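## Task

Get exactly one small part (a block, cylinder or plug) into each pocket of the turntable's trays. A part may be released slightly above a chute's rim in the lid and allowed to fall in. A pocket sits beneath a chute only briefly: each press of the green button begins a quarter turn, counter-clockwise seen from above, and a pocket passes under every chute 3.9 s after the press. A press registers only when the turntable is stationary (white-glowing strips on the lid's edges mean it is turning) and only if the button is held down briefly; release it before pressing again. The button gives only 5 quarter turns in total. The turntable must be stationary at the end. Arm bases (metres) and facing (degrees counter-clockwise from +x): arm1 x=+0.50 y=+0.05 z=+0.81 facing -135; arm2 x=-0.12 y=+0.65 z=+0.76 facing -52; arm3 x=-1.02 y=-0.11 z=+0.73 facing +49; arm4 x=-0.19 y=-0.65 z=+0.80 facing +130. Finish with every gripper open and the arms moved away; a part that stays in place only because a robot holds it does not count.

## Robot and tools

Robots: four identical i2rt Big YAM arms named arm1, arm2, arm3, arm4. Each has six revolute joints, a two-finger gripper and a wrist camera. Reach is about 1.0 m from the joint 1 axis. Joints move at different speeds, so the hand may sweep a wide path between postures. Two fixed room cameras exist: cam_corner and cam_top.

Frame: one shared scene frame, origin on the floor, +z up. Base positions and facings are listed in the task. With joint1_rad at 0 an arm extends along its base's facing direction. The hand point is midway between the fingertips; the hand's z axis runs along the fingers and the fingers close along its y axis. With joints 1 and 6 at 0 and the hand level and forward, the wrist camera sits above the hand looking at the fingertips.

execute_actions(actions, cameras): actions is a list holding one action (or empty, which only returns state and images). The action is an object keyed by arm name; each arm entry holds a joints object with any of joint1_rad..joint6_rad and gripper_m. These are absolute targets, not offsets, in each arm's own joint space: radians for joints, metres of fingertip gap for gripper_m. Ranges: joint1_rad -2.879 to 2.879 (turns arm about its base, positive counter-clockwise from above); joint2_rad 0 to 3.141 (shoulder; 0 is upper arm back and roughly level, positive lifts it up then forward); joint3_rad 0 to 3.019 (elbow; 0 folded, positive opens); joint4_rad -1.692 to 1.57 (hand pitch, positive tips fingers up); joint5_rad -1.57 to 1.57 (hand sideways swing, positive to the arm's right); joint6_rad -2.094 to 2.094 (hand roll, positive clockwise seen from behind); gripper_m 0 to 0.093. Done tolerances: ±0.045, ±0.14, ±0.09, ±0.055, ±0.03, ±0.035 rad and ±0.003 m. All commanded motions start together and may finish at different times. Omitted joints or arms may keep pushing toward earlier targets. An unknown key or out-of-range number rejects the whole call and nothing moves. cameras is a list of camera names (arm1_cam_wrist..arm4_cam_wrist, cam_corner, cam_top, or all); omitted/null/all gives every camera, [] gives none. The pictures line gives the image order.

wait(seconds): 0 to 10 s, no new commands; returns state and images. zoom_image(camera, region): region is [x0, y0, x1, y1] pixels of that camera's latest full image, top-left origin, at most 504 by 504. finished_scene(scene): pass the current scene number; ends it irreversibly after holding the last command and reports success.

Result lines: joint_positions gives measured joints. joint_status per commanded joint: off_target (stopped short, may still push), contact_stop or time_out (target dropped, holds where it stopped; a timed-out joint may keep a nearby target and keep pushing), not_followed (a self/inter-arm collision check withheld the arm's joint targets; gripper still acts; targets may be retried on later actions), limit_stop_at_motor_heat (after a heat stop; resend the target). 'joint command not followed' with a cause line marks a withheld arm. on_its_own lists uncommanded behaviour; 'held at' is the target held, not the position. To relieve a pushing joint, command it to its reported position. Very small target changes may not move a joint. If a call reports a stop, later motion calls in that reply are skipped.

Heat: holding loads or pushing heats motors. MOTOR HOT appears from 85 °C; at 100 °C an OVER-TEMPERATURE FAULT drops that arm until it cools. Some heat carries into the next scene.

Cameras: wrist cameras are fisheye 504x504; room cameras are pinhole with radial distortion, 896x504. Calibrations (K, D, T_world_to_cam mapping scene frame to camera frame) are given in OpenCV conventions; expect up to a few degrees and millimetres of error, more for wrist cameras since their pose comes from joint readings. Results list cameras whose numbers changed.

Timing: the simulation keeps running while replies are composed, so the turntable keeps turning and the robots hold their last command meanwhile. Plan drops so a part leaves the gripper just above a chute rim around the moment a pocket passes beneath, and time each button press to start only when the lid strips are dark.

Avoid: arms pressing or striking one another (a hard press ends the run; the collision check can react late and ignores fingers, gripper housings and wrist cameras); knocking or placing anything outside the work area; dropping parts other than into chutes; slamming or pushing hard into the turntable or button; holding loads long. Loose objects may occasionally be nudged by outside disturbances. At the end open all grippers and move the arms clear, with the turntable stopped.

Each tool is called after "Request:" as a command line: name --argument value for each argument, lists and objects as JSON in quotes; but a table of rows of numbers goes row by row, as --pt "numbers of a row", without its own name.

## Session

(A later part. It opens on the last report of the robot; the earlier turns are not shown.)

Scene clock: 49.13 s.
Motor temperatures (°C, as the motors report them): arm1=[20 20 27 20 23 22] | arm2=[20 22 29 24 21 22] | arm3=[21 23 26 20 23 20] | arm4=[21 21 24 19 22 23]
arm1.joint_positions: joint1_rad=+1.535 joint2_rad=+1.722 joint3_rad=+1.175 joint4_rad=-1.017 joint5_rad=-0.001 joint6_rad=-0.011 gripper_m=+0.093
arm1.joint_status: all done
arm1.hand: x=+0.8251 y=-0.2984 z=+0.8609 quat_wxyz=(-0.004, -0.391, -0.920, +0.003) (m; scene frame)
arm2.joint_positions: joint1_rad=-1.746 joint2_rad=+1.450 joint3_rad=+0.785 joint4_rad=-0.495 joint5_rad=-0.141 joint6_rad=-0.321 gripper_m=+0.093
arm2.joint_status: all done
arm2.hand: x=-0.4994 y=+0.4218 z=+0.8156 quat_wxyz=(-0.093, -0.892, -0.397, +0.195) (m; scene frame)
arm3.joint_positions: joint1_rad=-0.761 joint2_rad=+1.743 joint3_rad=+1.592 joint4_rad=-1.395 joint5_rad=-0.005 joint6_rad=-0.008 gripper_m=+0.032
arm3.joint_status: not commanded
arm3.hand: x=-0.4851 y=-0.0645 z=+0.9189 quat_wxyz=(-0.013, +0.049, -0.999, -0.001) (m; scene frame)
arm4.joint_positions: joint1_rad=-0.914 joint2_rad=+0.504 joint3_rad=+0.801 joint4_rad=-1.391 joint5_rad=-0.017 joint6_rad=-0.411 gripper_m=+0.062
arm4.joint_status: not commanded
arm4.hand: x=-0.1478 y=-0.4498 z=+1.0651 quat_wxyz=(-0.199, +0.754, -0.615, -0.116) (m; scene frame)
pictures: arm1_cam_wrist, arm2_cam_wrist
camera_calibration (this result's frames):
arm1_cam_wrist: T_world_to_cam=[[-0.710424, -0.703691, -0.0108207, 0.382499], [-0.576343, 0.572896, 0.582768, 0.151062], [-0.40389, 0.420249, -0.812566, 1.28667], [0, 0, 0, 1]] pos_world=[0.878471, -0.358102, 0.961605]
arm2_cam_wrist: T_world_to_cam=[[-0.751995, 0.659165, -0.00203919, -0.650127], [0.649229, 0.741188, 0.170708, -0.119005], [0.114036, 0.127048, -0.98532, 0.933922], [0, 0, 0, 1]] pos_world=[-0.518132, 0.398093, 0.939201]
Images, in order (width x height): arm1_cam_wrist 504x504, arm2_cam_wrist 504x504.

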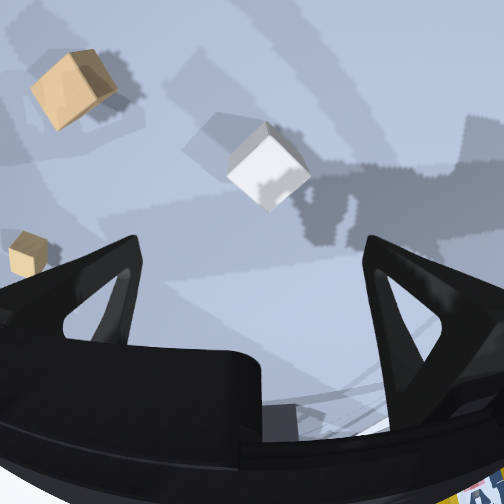

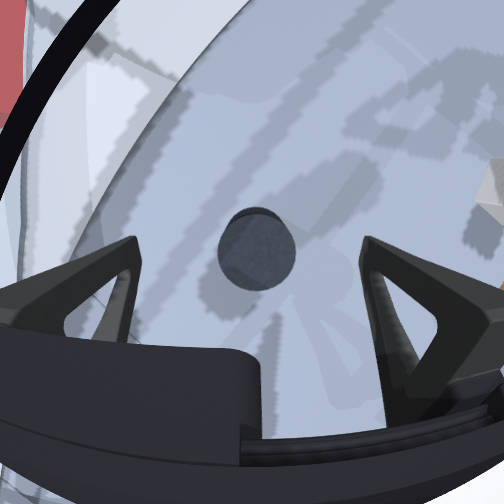

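Request:
execute_actions --actions '[{"arm1":{"joints":{"joint1_rad":1.50,"joint2_rad":1.895,"joint3_rad":1.088,"joint4_rad":-0.72,"joint6_rad":-0.83}},"arm2":{"joints":{"joint2_rad":1.60,"joint3_rad":0.718,"joint4_rad":-0.24}}}]' --cameras '["arm1_cam_wrist","arm2_cam_wrist"]'

Scene clock: 51.30 s.
Motor temperatures (°C, as the motors report them): arm1=[20 20 27 20 23 22] | arm2=[20 22 28 24 21 22] | arm3=[21 23 26 20 23 20] | arm4=[21 21 24 19 22 23]
arm1.joint_positions: joint1_rad=+1.502 joint2_rad=+1.919 joint3_rad=+1.076 joint4_rad=-0.738 joint5_rad=-0.001 joint6_rad=-0.816 gripper_m=+0.093
arm1.joint_status: all done
arm1.hand: x=+0.8088 y=-0.3041 z=+0.7432 quat_wxyz=(+0.003, -0.016, -1.000, -0.002) (m; scene frame)
arm2.joint_positions: joint1_rad=-1.746 joint2_rad=+1.605 joint3_rad=+0.721 joint4_rad=-0.255 joint5_rad=-0.141 joint6_rad=-0.321 gripper_m=+0.093
arm2.joint_status: all done
arm2.hand: x=-0.5036 y=+0.4185 z=+0.7501 quat_wxyz=(-0.093, -0.890, -0.397, +0.205) (m; scene frame)
arm3.joint_positions: joint1_rad=-0.761 joint2_rad=+1.743 joint3_rad=+1.592 joint4_rad=-1.395 joint5_rad=-0.005 joint6_rad=-0.008 gripper_m=+0.032
arm3.joint_status: not commanded
arm3.hand: x=-0.4851 y=-0.0645 z=+0.9189 quat_wxyz=(-0.013, +0.049, -0.999, -0.001) (m; scene frame)
arm4.joint_positions: joint1_rad=-0.914 joint2_rad=+0.504 joint3_rad=+0.801 joint4_rad=-1.391 joint5_rad=-0.017 joint6_rad=-0.411 gripper_m=+0.062
arm4.joint_status: not commanded
arm4.hand: x=-0.1478 y=-0.4498 z=+1.0651 quat_wxyz=(-0.199, +0.754, -0.615, -0.116) (m; scene frame)
pictures: arm1_cam_wrist, arm2_cam_wrist
camera_calibration (this result's frames):
arm1_cam_wrist: T_world_to_cam=[[-0.0182822, -0.999701, -0.0162424, -0.280185], [-0.803373, 0.00501733, 0.595455, 0.214978], [-0.595195, 0.023935, -0.803225, 1.21403], [0, 0, 0, 1]] pos_world=[0.890167, -0.310238, 0.842574]
arm2_cam_wrist: T_world_to_cam=[[-0.751763, 0.65941, 0.00550678, -0.65687], [0.652486, 0.742608, 0.150984, -0.0868733], [0.0954708, 0.117097, -0.988521, 0.867449], [0, 0, 0, 1]] pos_world=[-0.519943, 0.396084, 0.874225]
Images, in order (width x height): arm1_cam_wrist 504x504, arm2_cam_wrist 504x504.

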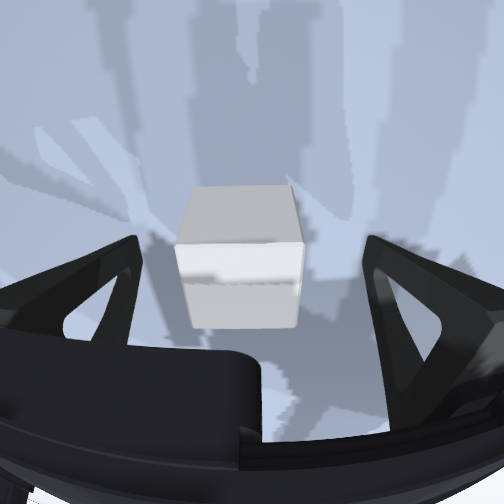

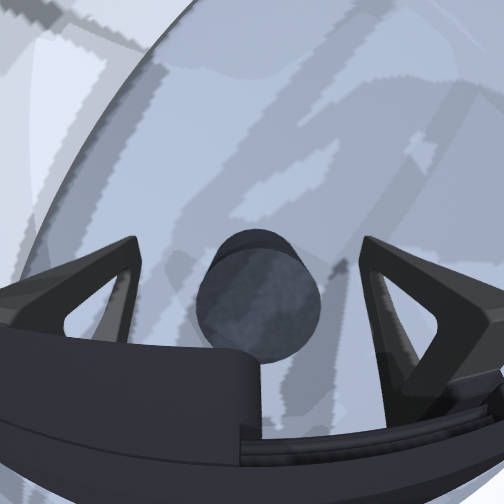

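Request:
execute_actions --actions '[{"arm1":{"joints":{"gripper_m":0.02}},"arm2":{"joints":{"gripper_m":0.02}}}]' --cameras '[]'

Request:
execute_actions --actions '[{"arm1":{"joints":{"joint2_rad":0.895,"joint3_rad":0.86,"joint4_rad":-1.50,"joint6_rad":-0.25}},"arm2":{"joints":{"joint2_rad":1.265,"joint3_rad":1.15,"joint4_rad":-0.95}}}]' --cameras '["arm1_cam_wrist","arm2_cam_wrist"]'

Scene clock: 52.30 s.
Motor temperatures (°C, as the motors report them): arm1=[20 20 27 20 23 22] | arm2=[20 22 28 24 21 22] | arm3=[21 23 26 20 23 20] | arm4=[21 21 24 19 22 23]
arm1.joint_positions: joint1_rad=+1.502 joint2_rad=+1.919 joint3_rad=+1.076 joint4_rad=-0.738 joint5_rad=-0.001 joint6_rad=-0.817 gripper_m=+0.039
arm1.joint_status: gripper_m off_target (ended at +0.039, target +0.020)
arm1.hand: x=+0.8088 y=-0.3041 z=+0.7432 quat_wxyz=(+0.003, -0.015, -1.000, -0.002) (m; scene frame)
arm2.joint_positions: joint1_rad=-1.746 joint2_rad=+1.605 joint3_rad=+0.721 joint4_rad=-0.255 joint5_rad=-0.141 joint6_rad=-0.321 gripper_m=+0.039
arm2.joint_status: gripper_m off_target (ended at +0.039, target +0.020)
arm2.hand: x=-0.5036 y=+0.4185 z=+0.7501 quat_wxyz=(-0.093, -0.890, -0.397, +0.205) (m; scene frame)
arm3.joint_positions: joint1_rad=-0.761 joint2_rad=+1.743 joint3_rad=+1.592 joint4_rad=-1.395 joint5_rad=-0.005 joint6_rad=-0.008 gripper_m=+0.032
arm3.joint_status: not commanded
arm3.hand: x=-0.4851 y=-0.0645 z=+0.9189 quat_wxyz=(-0.013, +0.049, -0.999, -0.001) (m; scene frame)
arm4.joint_positions: joint1_rad=-0.914 joint2_rad=+0.504 joint3_rad=+0.801 joint4_rad=-1.391 joint5_rad=-0.017 joint6_rad=-0.411 gripper_m=+0.062
arm4.joint_status: not commanded
arm4.hand: x=-0.1478 y=-0.4498 z=+1.0651 quat_wxyz=(-0.199, +0.754, -0.615, -0.116) (m; scene frame)
pictures: none
No camera images: the call's "cameras" was empty. Leave "cameras" out to get every camera's image.

Scene clock: 53.90 s.
Motor temperatures (°C, as the motors report them): arm1=[20 20 27 20 23 22] | arm2=[20 22 28 24 21 22] | arm3=[21 23 26 20 23 20] | arm4=[21 21 24 19 22 23]
arm1.joint_positions: joint1_rad=+1.502 joint2_rad=+0.896 joint3_rad=+0.853 joint4_rad=-1.485 joint5_rad=-0.001 joint6_rad=-0.264 gripper_m=+0.039
arm1.joint_status: all done
arm1.hand: x=+0.6521 y=-0.1257 z=+1.0164 quat_wxyz=(-0.019, -0.287, -0.958, +0.013) (m; scene frame)
arm2.joint_positions: joint1_rad=-1.746 joint2_rad=+1.258 joint3_rad=+1.134 joint4_rad=-0.939 joint5_rad=-0.141 joint6_rad=-0.321 gripper_m=+0.039
arm2.joint_status: all done
arm2.hand: x=-0.5240 y=+0.4118 z=+1.0113 quat_wxyz=(-0.096, -0.881, -0.396, +0.242) (m; scene frame)
arm3.joint_positions: joint1_rad=-0.761 joint2_rad=+1.743 joint3_rad=+1.592 joint4_rad=-1.395 joint5_rad=-0.005 joint6_rad=-0.008 gripper_m=+0.032
arm3.joint_status: not commanded
arm3.hand: x=-0.4851 y=-0.0645 z=+0.9189 quat_wxyz=(-0.013, +0.049, -0.999, -0.001) (m; scene frame)
arm4.joint_positions: joint1_rad=-0.914 joint2_rad=+0.504 joint3_rad=+0.801 joint4_rad=-1.391 joint5_rad=-0.017 joint6_rad=-0.411 gripper_m=+0.062
arm4.joint_status: not commanded
arm4.hand: x=-0.1478 y=-0.4498 z=+1.0651 quat_wxyz=(-0.199, +0.754, -0.615, -0.116) (m; scene frame)
pictures: arm1_cam_wrist, arm2_cam_wrist
camera_calibration (this result's frames):
arm1_cam_wrist: T_world_to_cam=[[-0.539828, -0.841775, 0.00107355, 0.242103], [-0.699346, 0.449198, 0.556, -0.0463142], [-0.468509, 0.299394, -0.831182, 1.31635], [0, 0, 0, 1]] pos_world=[0.715027, -0.169507, 1.11962]
arm2_cam_wrist: T_world_to_cam=[[-0.750045, 0.660611, 0.0320188, -0.695668], [0.66071, 0.746209, 0.0814553, -0.0348433], [0.0299176, 0.0822503, -0.996163, 1.11617], [0, 0, 0, 1]] pos_world=[-0.532154, 0.393761, 1.137]
Images, in order (width x height): arm1_cam_wrist 504x504, arm2_cam_wrist 504x504.

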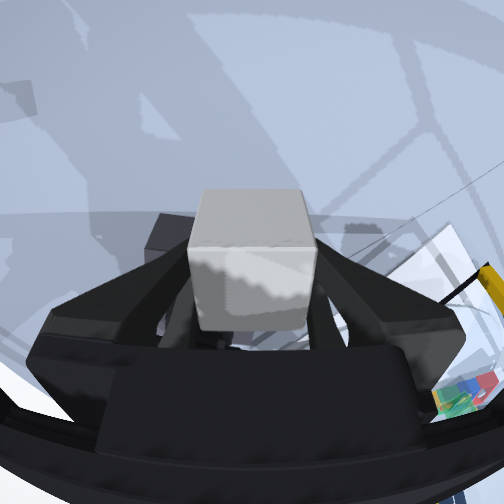

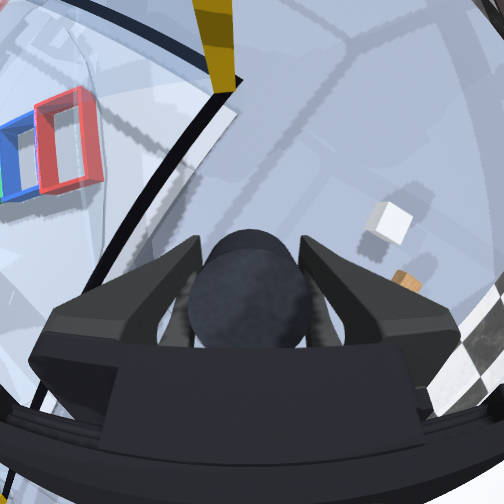

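Request:
execute_actions --actions '[{"arm1":{"joints":{"joint1_rad":-0.405}},"arm2":{"joints":{"joint1_rad":-0.781,"joint3_rad":1.2}}}]' --cameras '[]'

Request:
execute_actions --actions '[{"arm1":{"joints":{"joint2_rad":1.275,"joint3_rad":0.99,"joint4_rad":-1.25}},"arm2":{"joints":{"joint2_rad":1.49,"joint3_rad":1.25,"joint4_rad":-0.85}}}]' --cameras '["arm1_cam_wrist","arm2_cam_wrist"]'

Scene clock: 56.00 s.
Motor temperatures (°C, as the motors report them): arm1=[20 20 27 20 23 22] | arm2=[20 22 29 24 21 22] | arm3=[21 23 26 20 23 20] | arm4=[21 21 24 19 22 23]
arm1.joint_positions: joint1_rad=-0.400 joint2_rad=+0.896 joint3_rad=+0.853 joint4_rad=-1.485 joint5_rad=+0.000 joint6_rad=-0.261 gripper_m=+0.039
arm1.joint_status: all done
arm1.hand: x=+0.2871 y=-0.0405 z=+1.0159 quat_wxyz=(-0.003, -0.947, -0.321, +0.021) (m; scene frame)
arm2.joint_positions: joint1_rad=-0.778 joint2_rad=+1.258 joint3_rad=+1.142 joint4_rad=-0.939 joint5_rad=-0.141 joint6_rad=-0.321 gripper_m=+0.039
arm2.joint_status: all done
arm2.hand: x=-0.1518 y=+0.1834 z=+1.0214 quat_wxyz=(-0.201, -0.593, -0.759, +0.179) (m; scene frame)
arm3.joint_positions: joint1_rad=-0.761 joint2_rad=+1.743 joint3_rad=+1.592 joint4_rad=-1.395 joint5_rad=-0.005 joint6_rad=-0.008 gripper_m=+0.032
arm3.joint_status: not commanded
arm3.hand: x=-0.4851 y=-0.0645 z=+0.9189 quat_wxyz=(-0.013, +0.049, -0.999, -0.001) (m; scene frame)
arm4.joint_positions: joint1_rad=-0.914 joint2_rad=+0.504 joint3_rad=+0.801 joint4_rad=-1.391 joint5_rad=-0.017 joint6_rad=-0.411 gripper_m=+0.062
arm4.joint_status: not commanded
arm4.hand: x=-0.1478 y=-0.4498 z=+1.0651 quat_wxyz=(-0.199, +0.754, -0.615, -0.116) (m; scene frame)
pictures: none
No camera images: the call's "cameras" was empty. Leave "cameras" out to get every camera's image.

Scene clock: 57.13 s.
Motor temperatures (°C, as the motors report them): arm1=[20 20 27 20 23 22] | arm2=[20 22 29 24 21 22] | arm3=[21 23 26 20 23 20] | arm4=[21 21 24 19 22 23]
arm1.joint_positions: joint1_rad=-0.400 joint2_rad=+1.289 joint3_rad=+0.943 joint4_rad=-1.266 joint5_rad=+0.000 joint6_rad=-0.261 gripper_m=+0.039
arm1.joint_status: all done
arm1.hand: x=+0.1939 y=-0.0794 z=+0.9477 quat_wxyz=(-0.001, -0.947, -0.321, -0.020) (m; scene frame)
arm2.joint_positions: joint1_rad=-0.778 joint2_rad=+1.501 joint3_rad=+1.215 joint4_rad=-0.860 joint5_rad=-0.141 joint6_rad=-0.321 gripper_m=+0.039
arm2.joint_status: all done
arm2.hand: x=-0.1579 y=+0.1227 z=+0.9497 quat_wxyz=(-0.178, -0.602, -0.765, +0.141) (m; scene frame)
arm3.joint_positions: joint1_rad=-0.761 joint2_rad=+1.743 joint3_rad=+1.592 joint4_rad=-1.395 joint5_rad=-0.005 joint6_rad=-0.008 gripper_m=+0.032
arm3.joint_status: not commanded
arm3.hand: x=-0.4851 y=-0.0645 z=+0.9189 quat_wxyz=(-0.013, +0.049, -0.999, -0.001) (m; scene frame)
arm4.joint_positions: joint1_rad=-0.914 joint2_rad=+0.504 joint3_rad=+0.801 joint4_rad=-1.391 joint5_rad=-0.017 joint6_rad=-0.411 gripper_m=+0.062
arm4.joint_status: not commanded
arm4.hand: x=-0.1478 y=-0.4498 z=+1.0651 quat_wxyz=(-0.199, +0.754, -0.615, -0.116) (m; scene frame)
pictures: arm1_cam_wrist, arm2_cam_wrist
camera_calibration (this result's frames):
arm1_cam_wrist: T_world_to_cam=[[-0.617335, 0.78621, -0.0277685, 0.205393], [0.606279, 0.497952, 0.620056, -0.659405], [0.501322, 0.365946, -0.784066, 0.803299], [0, 0, 0, 1]] pos_world=[0.123868, -0.127094, 1.04441]
arm2_cam_wrist: T_world_to_cam=[[-0.969201, -0.246064, 0.0101282, -0.130697], [-0.241932, 0.959001, 0.147598, -0.287472], [-0.0460315, 0.140602, -0.988996, 1.04159], [0, 0, 0, 1]] pos_world=[-0.148274, 0.0970766, 1.07388]
Images, in order (width x height): arm1_cam_wrist 504x504, arm2_cam_wrist 504x504.

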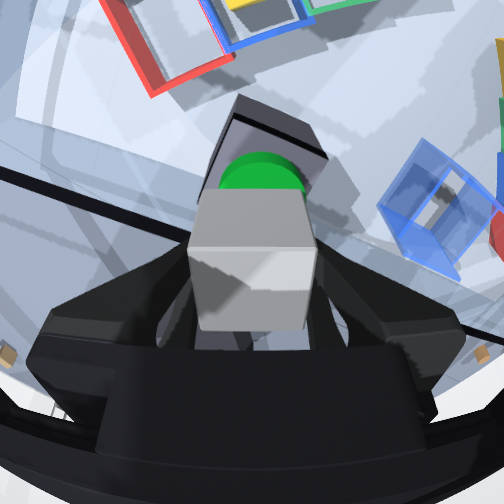

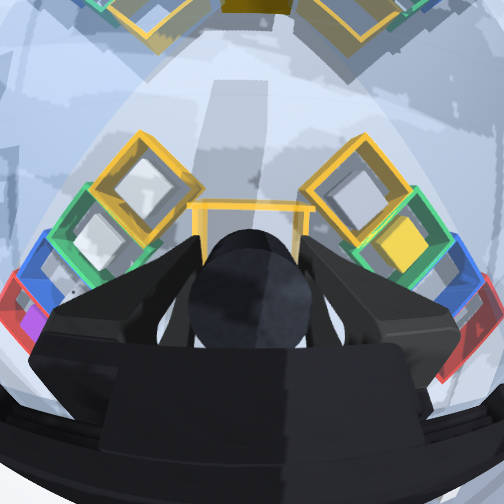

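Request:
execute_actions --actions '[{"arm1":{"joints":{"joint2_rad":1.39}}}]' --cameras '["cam_top"]'

Request:
wait --seconds 3.27

Request:
execute_actions --actions '[{"arm1":{"joints":{"joint2_rad":1.285}},"arm3":{"joints":{"gripper_m":0.06}},"arm2":{"joints":{"joint3_rad":1.185,"joint4_rad":-0.805}}}]' --cameras '["arm3_cam_wrist","arm2_cam_wrist","cam_top"]'

Scene clock: 58.20 s.
Motor temperatures (°C, as the motors report them): arm1=[20 20 27 20 23 22] | arm2=[20 22 30 24 21 22] | arm3=[21 23 26 20 23 20] | arm4=[21 21 24 19 22 23]
arm1.joint_positions: joint1_rad=-0.400 joint2_rad=+1.361 joint3_rad=+0.965 joint4_rad=-1.266 joint5_rad=+0.001 joint6_rad=-0.261 gripper_m=+0.039
arm1.joint_status: all done
arm1.hand: x=+0.1862 y=-0.0824 z=+0.9325 quat_wxyz=(+0.001, -0.946, -0.321, -0.045) (m; scene frame)
arm2.joint_positions: joint1_rad=-0.778 joint2_rad=+1.501 joint3_rad=+1.215 joint4_rad=-0.860 joint5_rad=-0.141 joint6_rad=-0.321 gripper_m=+0.039
arm2.joint_status: not commanded
arm2.hand: x=-0.1579 y=+0.1227 z=+0.9497 quat_wxyz=(-0.178, -0.602, -0.765, +0.141) (m; scene frame)
arm3.joint_positions: joint1_rad=-0.761 joint2_rad=+1.743 joint3_rad=+1.592 joint4_rad=-1.395 joint5_rad=-0.005 joint6_rad=-0.008 gripper_m=+0.032
arm3.joint_status: not commanded
arm3.hand: x=-0.4851 y=-0.0645 z=+0.9189 quat_wxyz=(-0.013, +0.049, -0.999, -0.001) (m; scene frame)
arm4.joint_positions: joint1_rad=-0.914 joint2_rad=+0.504 joint3_rad=+0.801 joint4_rad=-1.391 joint5_rad=-0.017 joint6_rad=-0.411 gripper_m=+0.062
arm4.joint_status: not commanded
arm4.hand: x=-0.1478 y=-0.4498 z=+1.0651 quat_wxyz=(-0.199, +0.754, -0.615, -0.116) (m; scene frame)
pictures: cam_top
Images, in order (width x height): cam_top 896x504.

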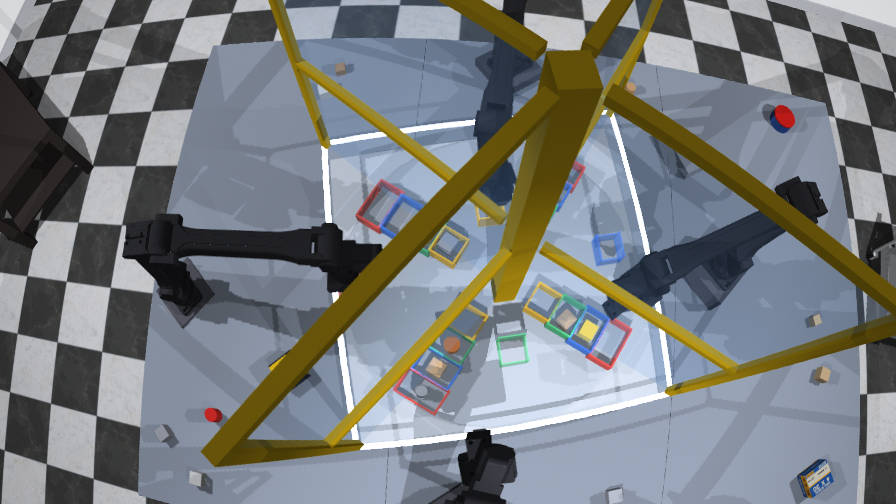

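Scene clock: 61.50 s.
Motor temperatures (°C, as the motors report them): arm1=[20 20 28 20 23 22] | arm2=[20 22 30 24 21 22] | arm3=[21 23 26 20 23 20] | arm4=[21 21 24 19 22 23]
arm1.joint_positions: joint1_rad=-0.400 joint2_rad=+1.361 joint3_rad=+0.965 joint4_rad=-1.266 joint5_rad=+0.001 joint6_rad=-0.261 gripper_m=+0.039
arm1.joint_status: all done
arm1.hand: x=+0.1862 y=-0.0824 z=+0.9325 quat_wxyz=(+0.001, -0.946, -0.321, -0.045) (m; scene frame)
arm2.joint_positions: joint1_rad=-0.778 joint2_rad=+1.501 joint3_rad=+1.215 joint4_rad=-0.860 joint5_rad=-0.141 joint6_rad=-0.321 gripper_m=+0.039
arm2.joint_status: not commanded
arm2.hand: x=-0.1579 y=+0.1227 z=+0.9497 quat_wxyz=(-0.178, -0.602, -0.765, +0.141) (m; scene frame)
arm3.joint_positions: joint1_rad=-0.761 joint2_rad=+1.743 joint3_rad=+1.592 joint4_rad=-1.395 joint5_rad=-0.005 joint6_rad=-0.008 gripper_m=+0.032
arm3.joint_status: not commanded
arm3.hand: x=-0.4851 y=-0.0645 z=+0.9189 quat_wxyz=(-0.013, +0.049, -0.999, -0.001) (m; scene frame)
arm4.joint_positions: joint1_rad=-0.914 joint2_rad=+0.504 joint3_rad=+0.801 joint4_rad=-1.391 joint5_rad=-0.017 joint6_rad=-0.411 gripper_m=+0.062
arm4.joint_status: not commanded
arm4.hand: x=-0.1478 y=-0.4498 z=+1.0651 quat_wxyz=(-0.199, +0.754, -0.615, -0.116) (m; scene frame)
wait: 3.30 s; at rest by 0.27 s
pictures: arm1_cam_wrist, arm2_cam_wrist, arm3_cam_wrist, arm4_cam_wrist, cam_corner, cam_top
camera_calibration (this result's frames):
arm1_cam_wrist: T_world_to_cam=[[-0.615976, 0.786731, -0.0403383, 0.214119], [0.57646, 0.48506, 0.657579, -0.67431], [0.536905, 0.3818, -0.752305, 0.761424], [0, 0, 0, 1]] pos_world=[0.111793, -0.132085, 1.02487]
arm2_cam_wrist: T_world_to_cam=[[-0.969201, -0.246064, 0.0101282, -0.130697], [-0.241932, 0.959001, 0.147598, -0.287472], [-0.0460315, 0.140602, -0.988996, 1.04159], [0, 0, 0, 1]] pos_world=[-0.148274, 0.0970766, 1.07388]
arm3_cam_wrist: T_world_to_cam=[[0.0876221, -0.996026, 0.0159845, -0.0367824], [-0.82661, -0.0637449, 0.559153, -0.913724], [-0.555912, -0.0622071, -0.82891, 0.611817], [0, 0, 0, 1]] pos_world=[-0.411955, -0.0568221, 1.01864]
arm4_cam_wrist: T_world_to_cam=[[0.975389, 0.159757, 0.151966, 0.0527908], [0.130671, -0.973975, 0.185199, -0.610224], [0.177598, -0.160783, -0.97088, 1.11187], [0, 0, 0, 1]] pos_world=[-0.169218, -0.424007, 1.18448]
Images, in order (width x height): arm1_cam_wrist 504x504, arm2_cam_wrist 504x504, arm3_cam_wrist 504x504, arm4_cam_wrist 504x504, cam_corner 896x504, cam_top 896x504.

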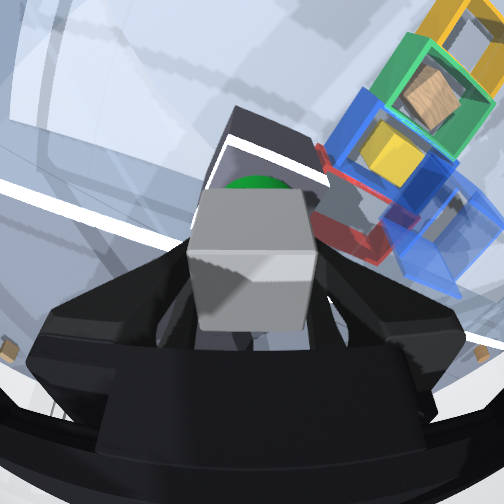

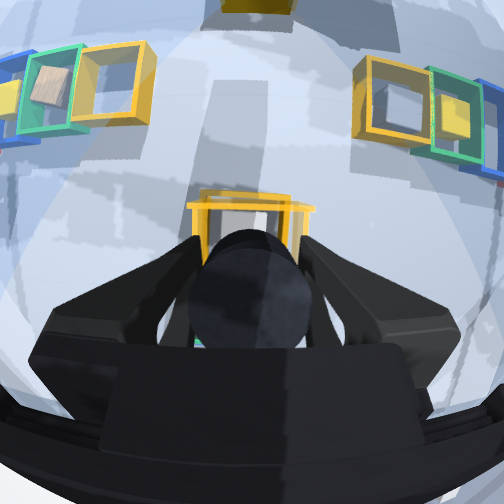

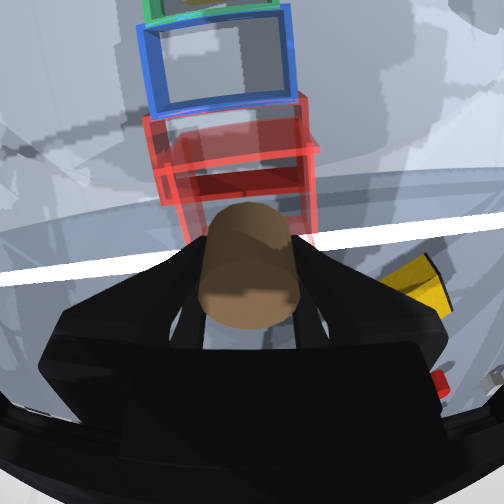

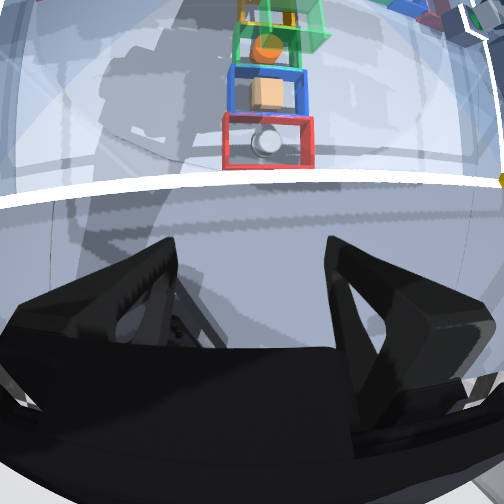

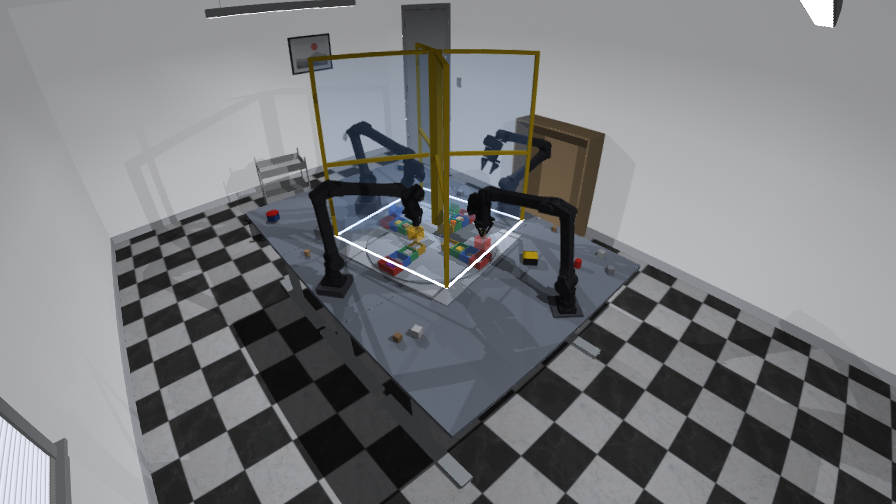

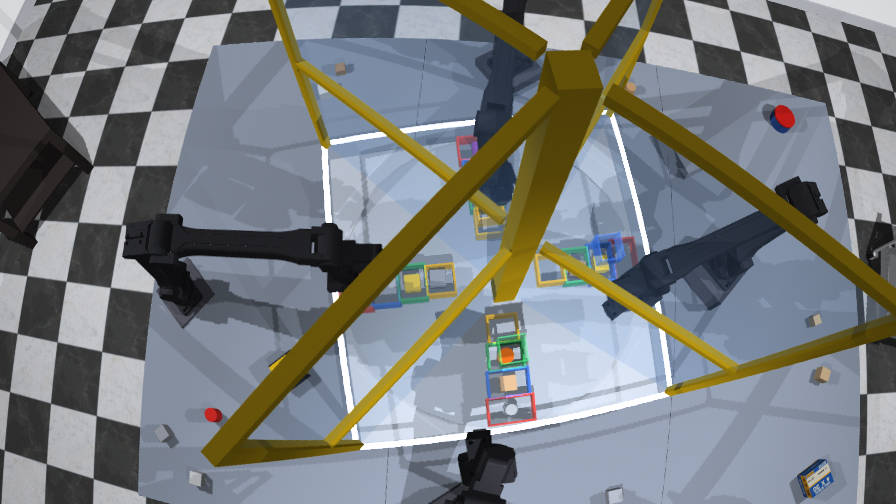

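Scene clock: 62.33 s.
Motor temperatures (°C, as the motors report them): arm1=[20 20 28 20 23 22] | arm2=[20 22 30 24 21 22] | arm3=[21 23 26 20 23 20] | arm4=[21 21 24 19 22 23]
arm1.joint_positions: joint1_rad=-0.400 joint2_rad=+1.292 joint3_rad=+0.965 joint4_rad=-1.266 joint5_rad=+0.001 joint6_rad=-0.261 gripper_m=+0.039
arm1.joint_status: all done
arm1.hand: x=+0.1864 y=-0.0822 z=+0.9544 quat_wxyz=(-0.001, -0.947, -0.321, -0.011) (m; scene frame)
arm2.joint_positions: joint1_rad=-0.778 joint2_rad=+1.500 joint3_rad=+1.196 joint4_rad=-0.820 joint5_rad=-0.141 joint6_rad=-0.321 gripper_m=+0.039
arm2.joint_status: all done
arm2.hand: x=-0.1582 y=+0.1201 z=+0.9454 quat_wxyz=(-0.184, -0.600, -0.764, +0.150) (m; scene frame)
arm3.joint_positions: joint1_rad=-0.761 joint2_rad=+1.743 joint3_rad=+1.592 joint4_rad=-1.395 joint5_rad=-0.005 joint6_rad=-0.008 gripper_m=+0.060
arm3.joint_status: all done
arm3.hand: x=-0.4851 y=-0.0645 z=+0.9189 quat_wxyz=(-0.013, +0.049, -0.999, -0.001) (m; scene frame)
arm4.joint_positions: joint1_rad=-0.914 joint2_rad=+0.504 joint3_rad=+0.801 joint4_rad=-1.391 joint5_rad=-0.017 joint6_rad=-0.411 gripper_m=+0.062
arm4.joint_status: not commanded
arm4.hand: x=-0.1478 y=-0.4498 z=+1.0651 quat_wxyz=(-0.199, +0.754, -0.615, -0.116) (m; scene frame)
pictures: arm2_cam_wrist, arm3_cam_wrist, cam_top
camera_calibration (this result's frames):
arm2_cam_wrist: T_world_to_cam=[[-0.969225, -0.245522, 0.0179429, -0.139008], [-0.241359, 0.962079, 0.127082, -0.265254], [-0.0484638, 0.11884, -0.99173, 1.04259], [0, 0, 0, 1]] pos_world=[-0.148224, 0.0971641, 1.07017]
arm3_cam_wrist: T_world_to_cam=[[0.0876221, -0.996026, 0.0159845, -0.0367824], [-0.82661, -0.0637449, 0.559153, -0.913724], [-0.555912, -0.0622071, -0.82891, 0.611817], [0, 0, 0, 1]] pos_world=[-0.411955, -0.0568221, 1.01864]
Images, in order (width x height): arm2_cam_wrist 504x504, arm3_cam_wrist 504x504, cam_top 896x504.

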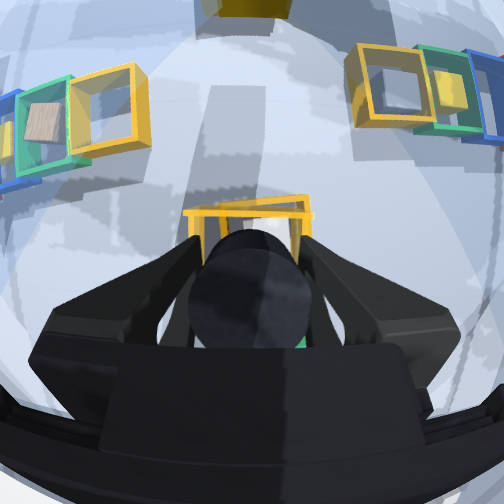

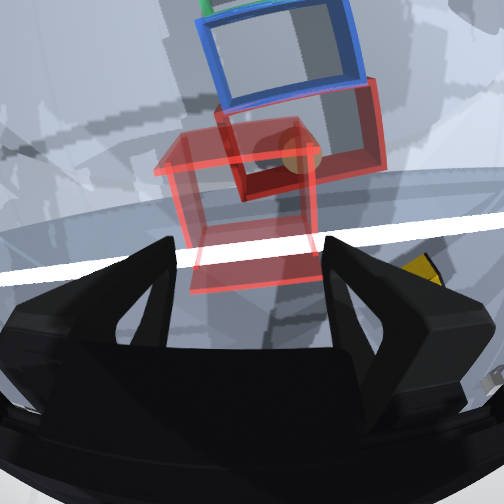

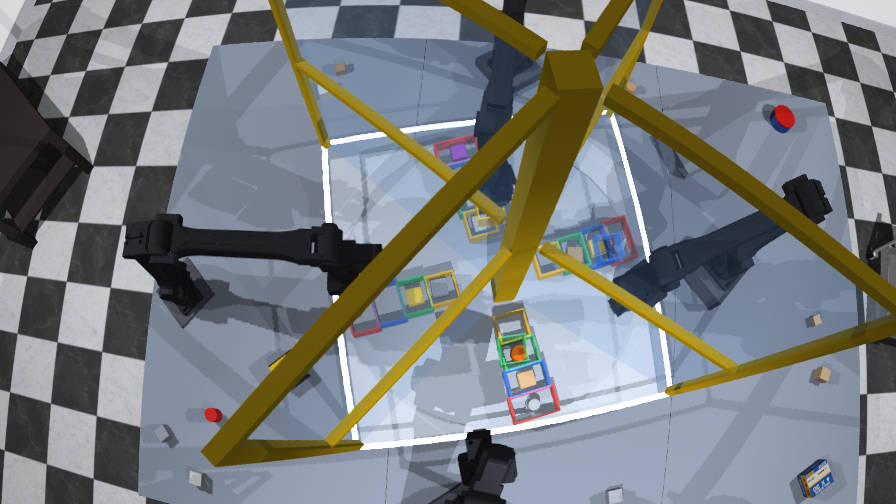

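Request:
wait --seconds 3.4

Scene clock: 66.03 s.
Motor temperatures (°C, as the motors report them): arm1=[20 20 28 20 23 22] | arm2=[20 22 30 24 21 22] | arm3=[21 23 26 20 23 20] | arm4=[21 21 25 19 22 23]
arm1.joint_positions: joint1_rad=-0.400 joint2_rad=+1.292 joint3_rad=+0.965 joint4_rad=-1.266 joint5_rad=+0.001 joint6_rad=-0.261 gripper_m=+0.039
arm1.joint_status: all done
arm1.hand: x=+0.1864 y=-0.0822 z=+0.9544 quat_wxyz=(-0.001, -0.947, -0.321, -0.011) (m; scene frame)
arm2.joint_positions: joint1_rad=-0.778 joint2_rad=+1.500 joint3_rad=+1.196 joint4_rad=-0.820 joint5_rad=-0.141 joint6_rad=-0.321 gripper_m=+0.039
arm2.joint_status: all done
arm2.hand: x=-0.1582 y=+0.1201 z=+0.9454 quat_wxyz=(-0.184, -0.600, -0.764, +0.150) (m; scene frame)
arm3.joint_positions: joint1_rad=-0.761 joint2_rad=+1.743 joint3_rad=+1.592 joint4_rad=-1.395 joint5_rad=-0.005 joint6_rad=-0.008 gripper_m=+0.060
arm3.joint_status: all done
arm3.hand: x=-0.4851 y=-0.0645 z=+0.9189 quat_wxyz=(-0.013, +0.049, -0.999, -0.001) (m; scene frame)
arm4.joint_positions: joint1_rad=-0.914 joint2_rad=+0.504 joint3_rad=+0.801 joint4_rad=-1.391 joint5_rad=-0.017 joint6_rad=-0.411 gripper_m=+0.062
arm4.joint_status: not commanded
arm4.hand: x=-0.1478 y=-0.4498 z=+1.0651 quat_wxyz=(-0.199, +0.754, -0.615, -0.116) (m; scene frame)
wait: 3.40 s; at rest from the start
pictures: arm1_cam_wrist, arm2_cam_wrist, arm3_cam_wrist, arm4_cam_wrist, cam_corner, cam_top
camera_calibration (this result's frames):
arm1_cam_wrist: T_world_to_cam=[[-0.617731, 0.786089, -0.021718, 0.197488], [0.616946, 0.501569, 0.60647, -0.646335], [0.487633, 0.361237, -0.79481, 0.825792], [0, 0, 0, 1]] pos_world=[0.118065, -0.129367, 1.05262]
arm2_cam_wrist: T_world_to_cam=[[-0.969225, -0.245522, 0.0179429, -0.139008], [-0.241359, 0.962079, 0.127082, -0.265254], [-0.0484638, 0.11884, -0.99173, 1.04259], [0, 0, 0, 1]] pos_world=[-0.148224, 0.0971641, 1.07017]
arm3_cam_wrist: T_world_to_cam=[[0.0876221, -0.996026, 0.0159845, -0.0367824], [-0.82661, -0.0637449, 0.559153, -0.913724], [-0.555912, -0.0622071, -0.82891, 0.611817], [0, 0, 0, 1]] pos_world=[-0.411955, -0.0568221, 1.01864]
arm4_cam_wrist: T_world_to_cam=[[0.975389, 0.159757, 0.151966, 0.0527908], [0.130671, -0.973975, 0.185199, -0.610224], [0.177598, -0.160783, -0.97088, 1.11187], [0, 0, 0, 1]] pos_world=[-0.169218, -0.424007, 1.18448]
Images, in order (width x height): arm1_cam_wrist 504x504, arm2_cam_wrist 504x504, arm3_cam_wrist 504x504, arm4_cam_wrist 504x504, cam_corner 896x504, cam_top 896x504.

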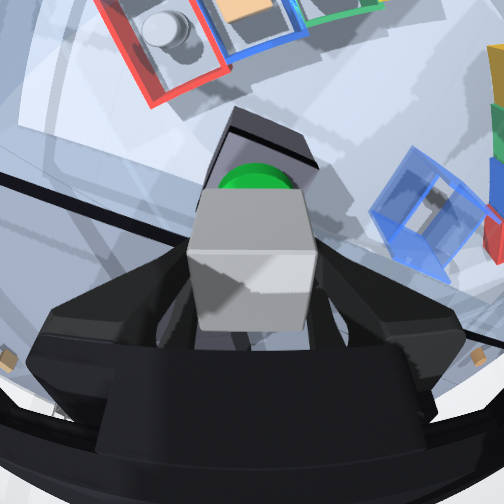

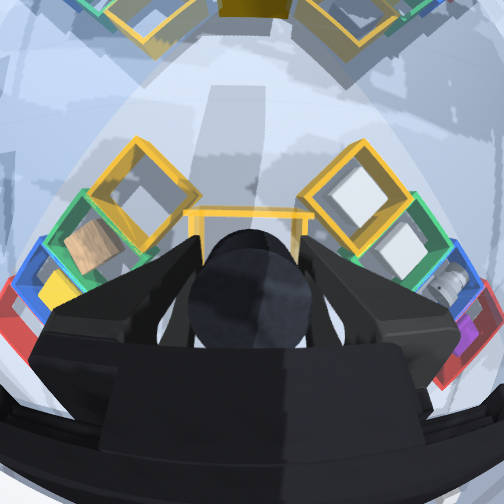

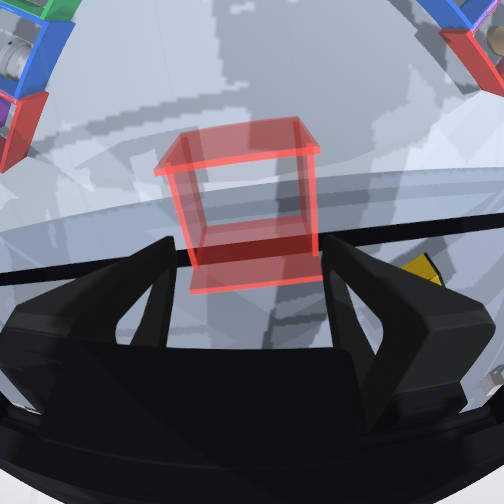

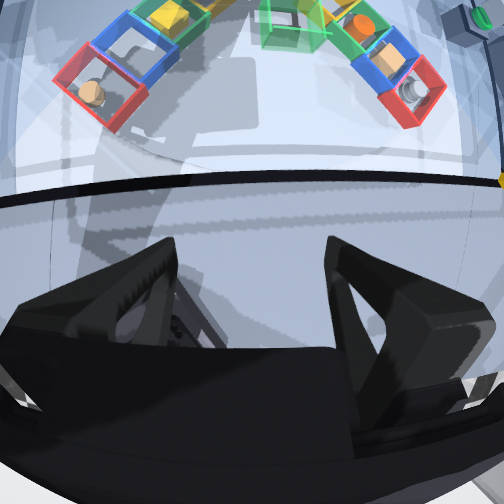

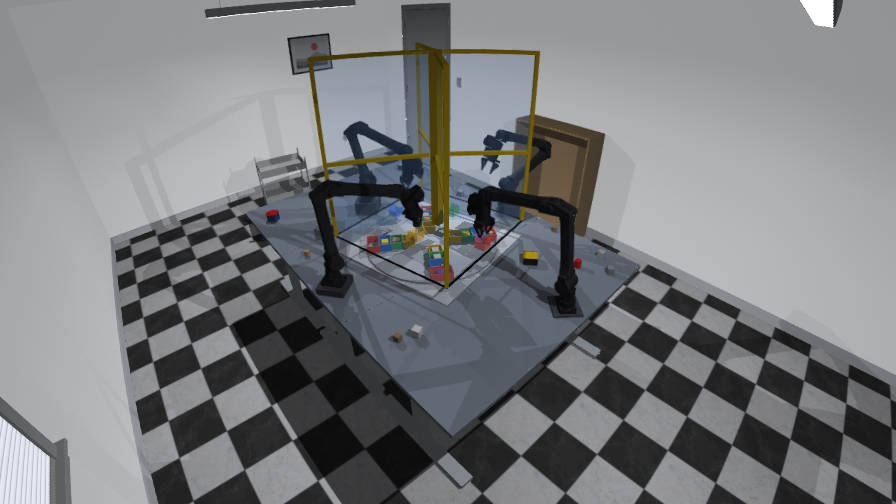

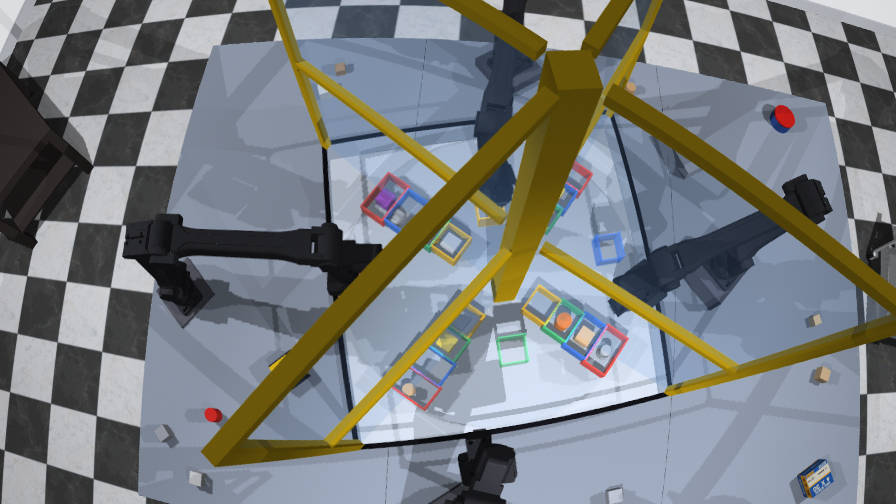

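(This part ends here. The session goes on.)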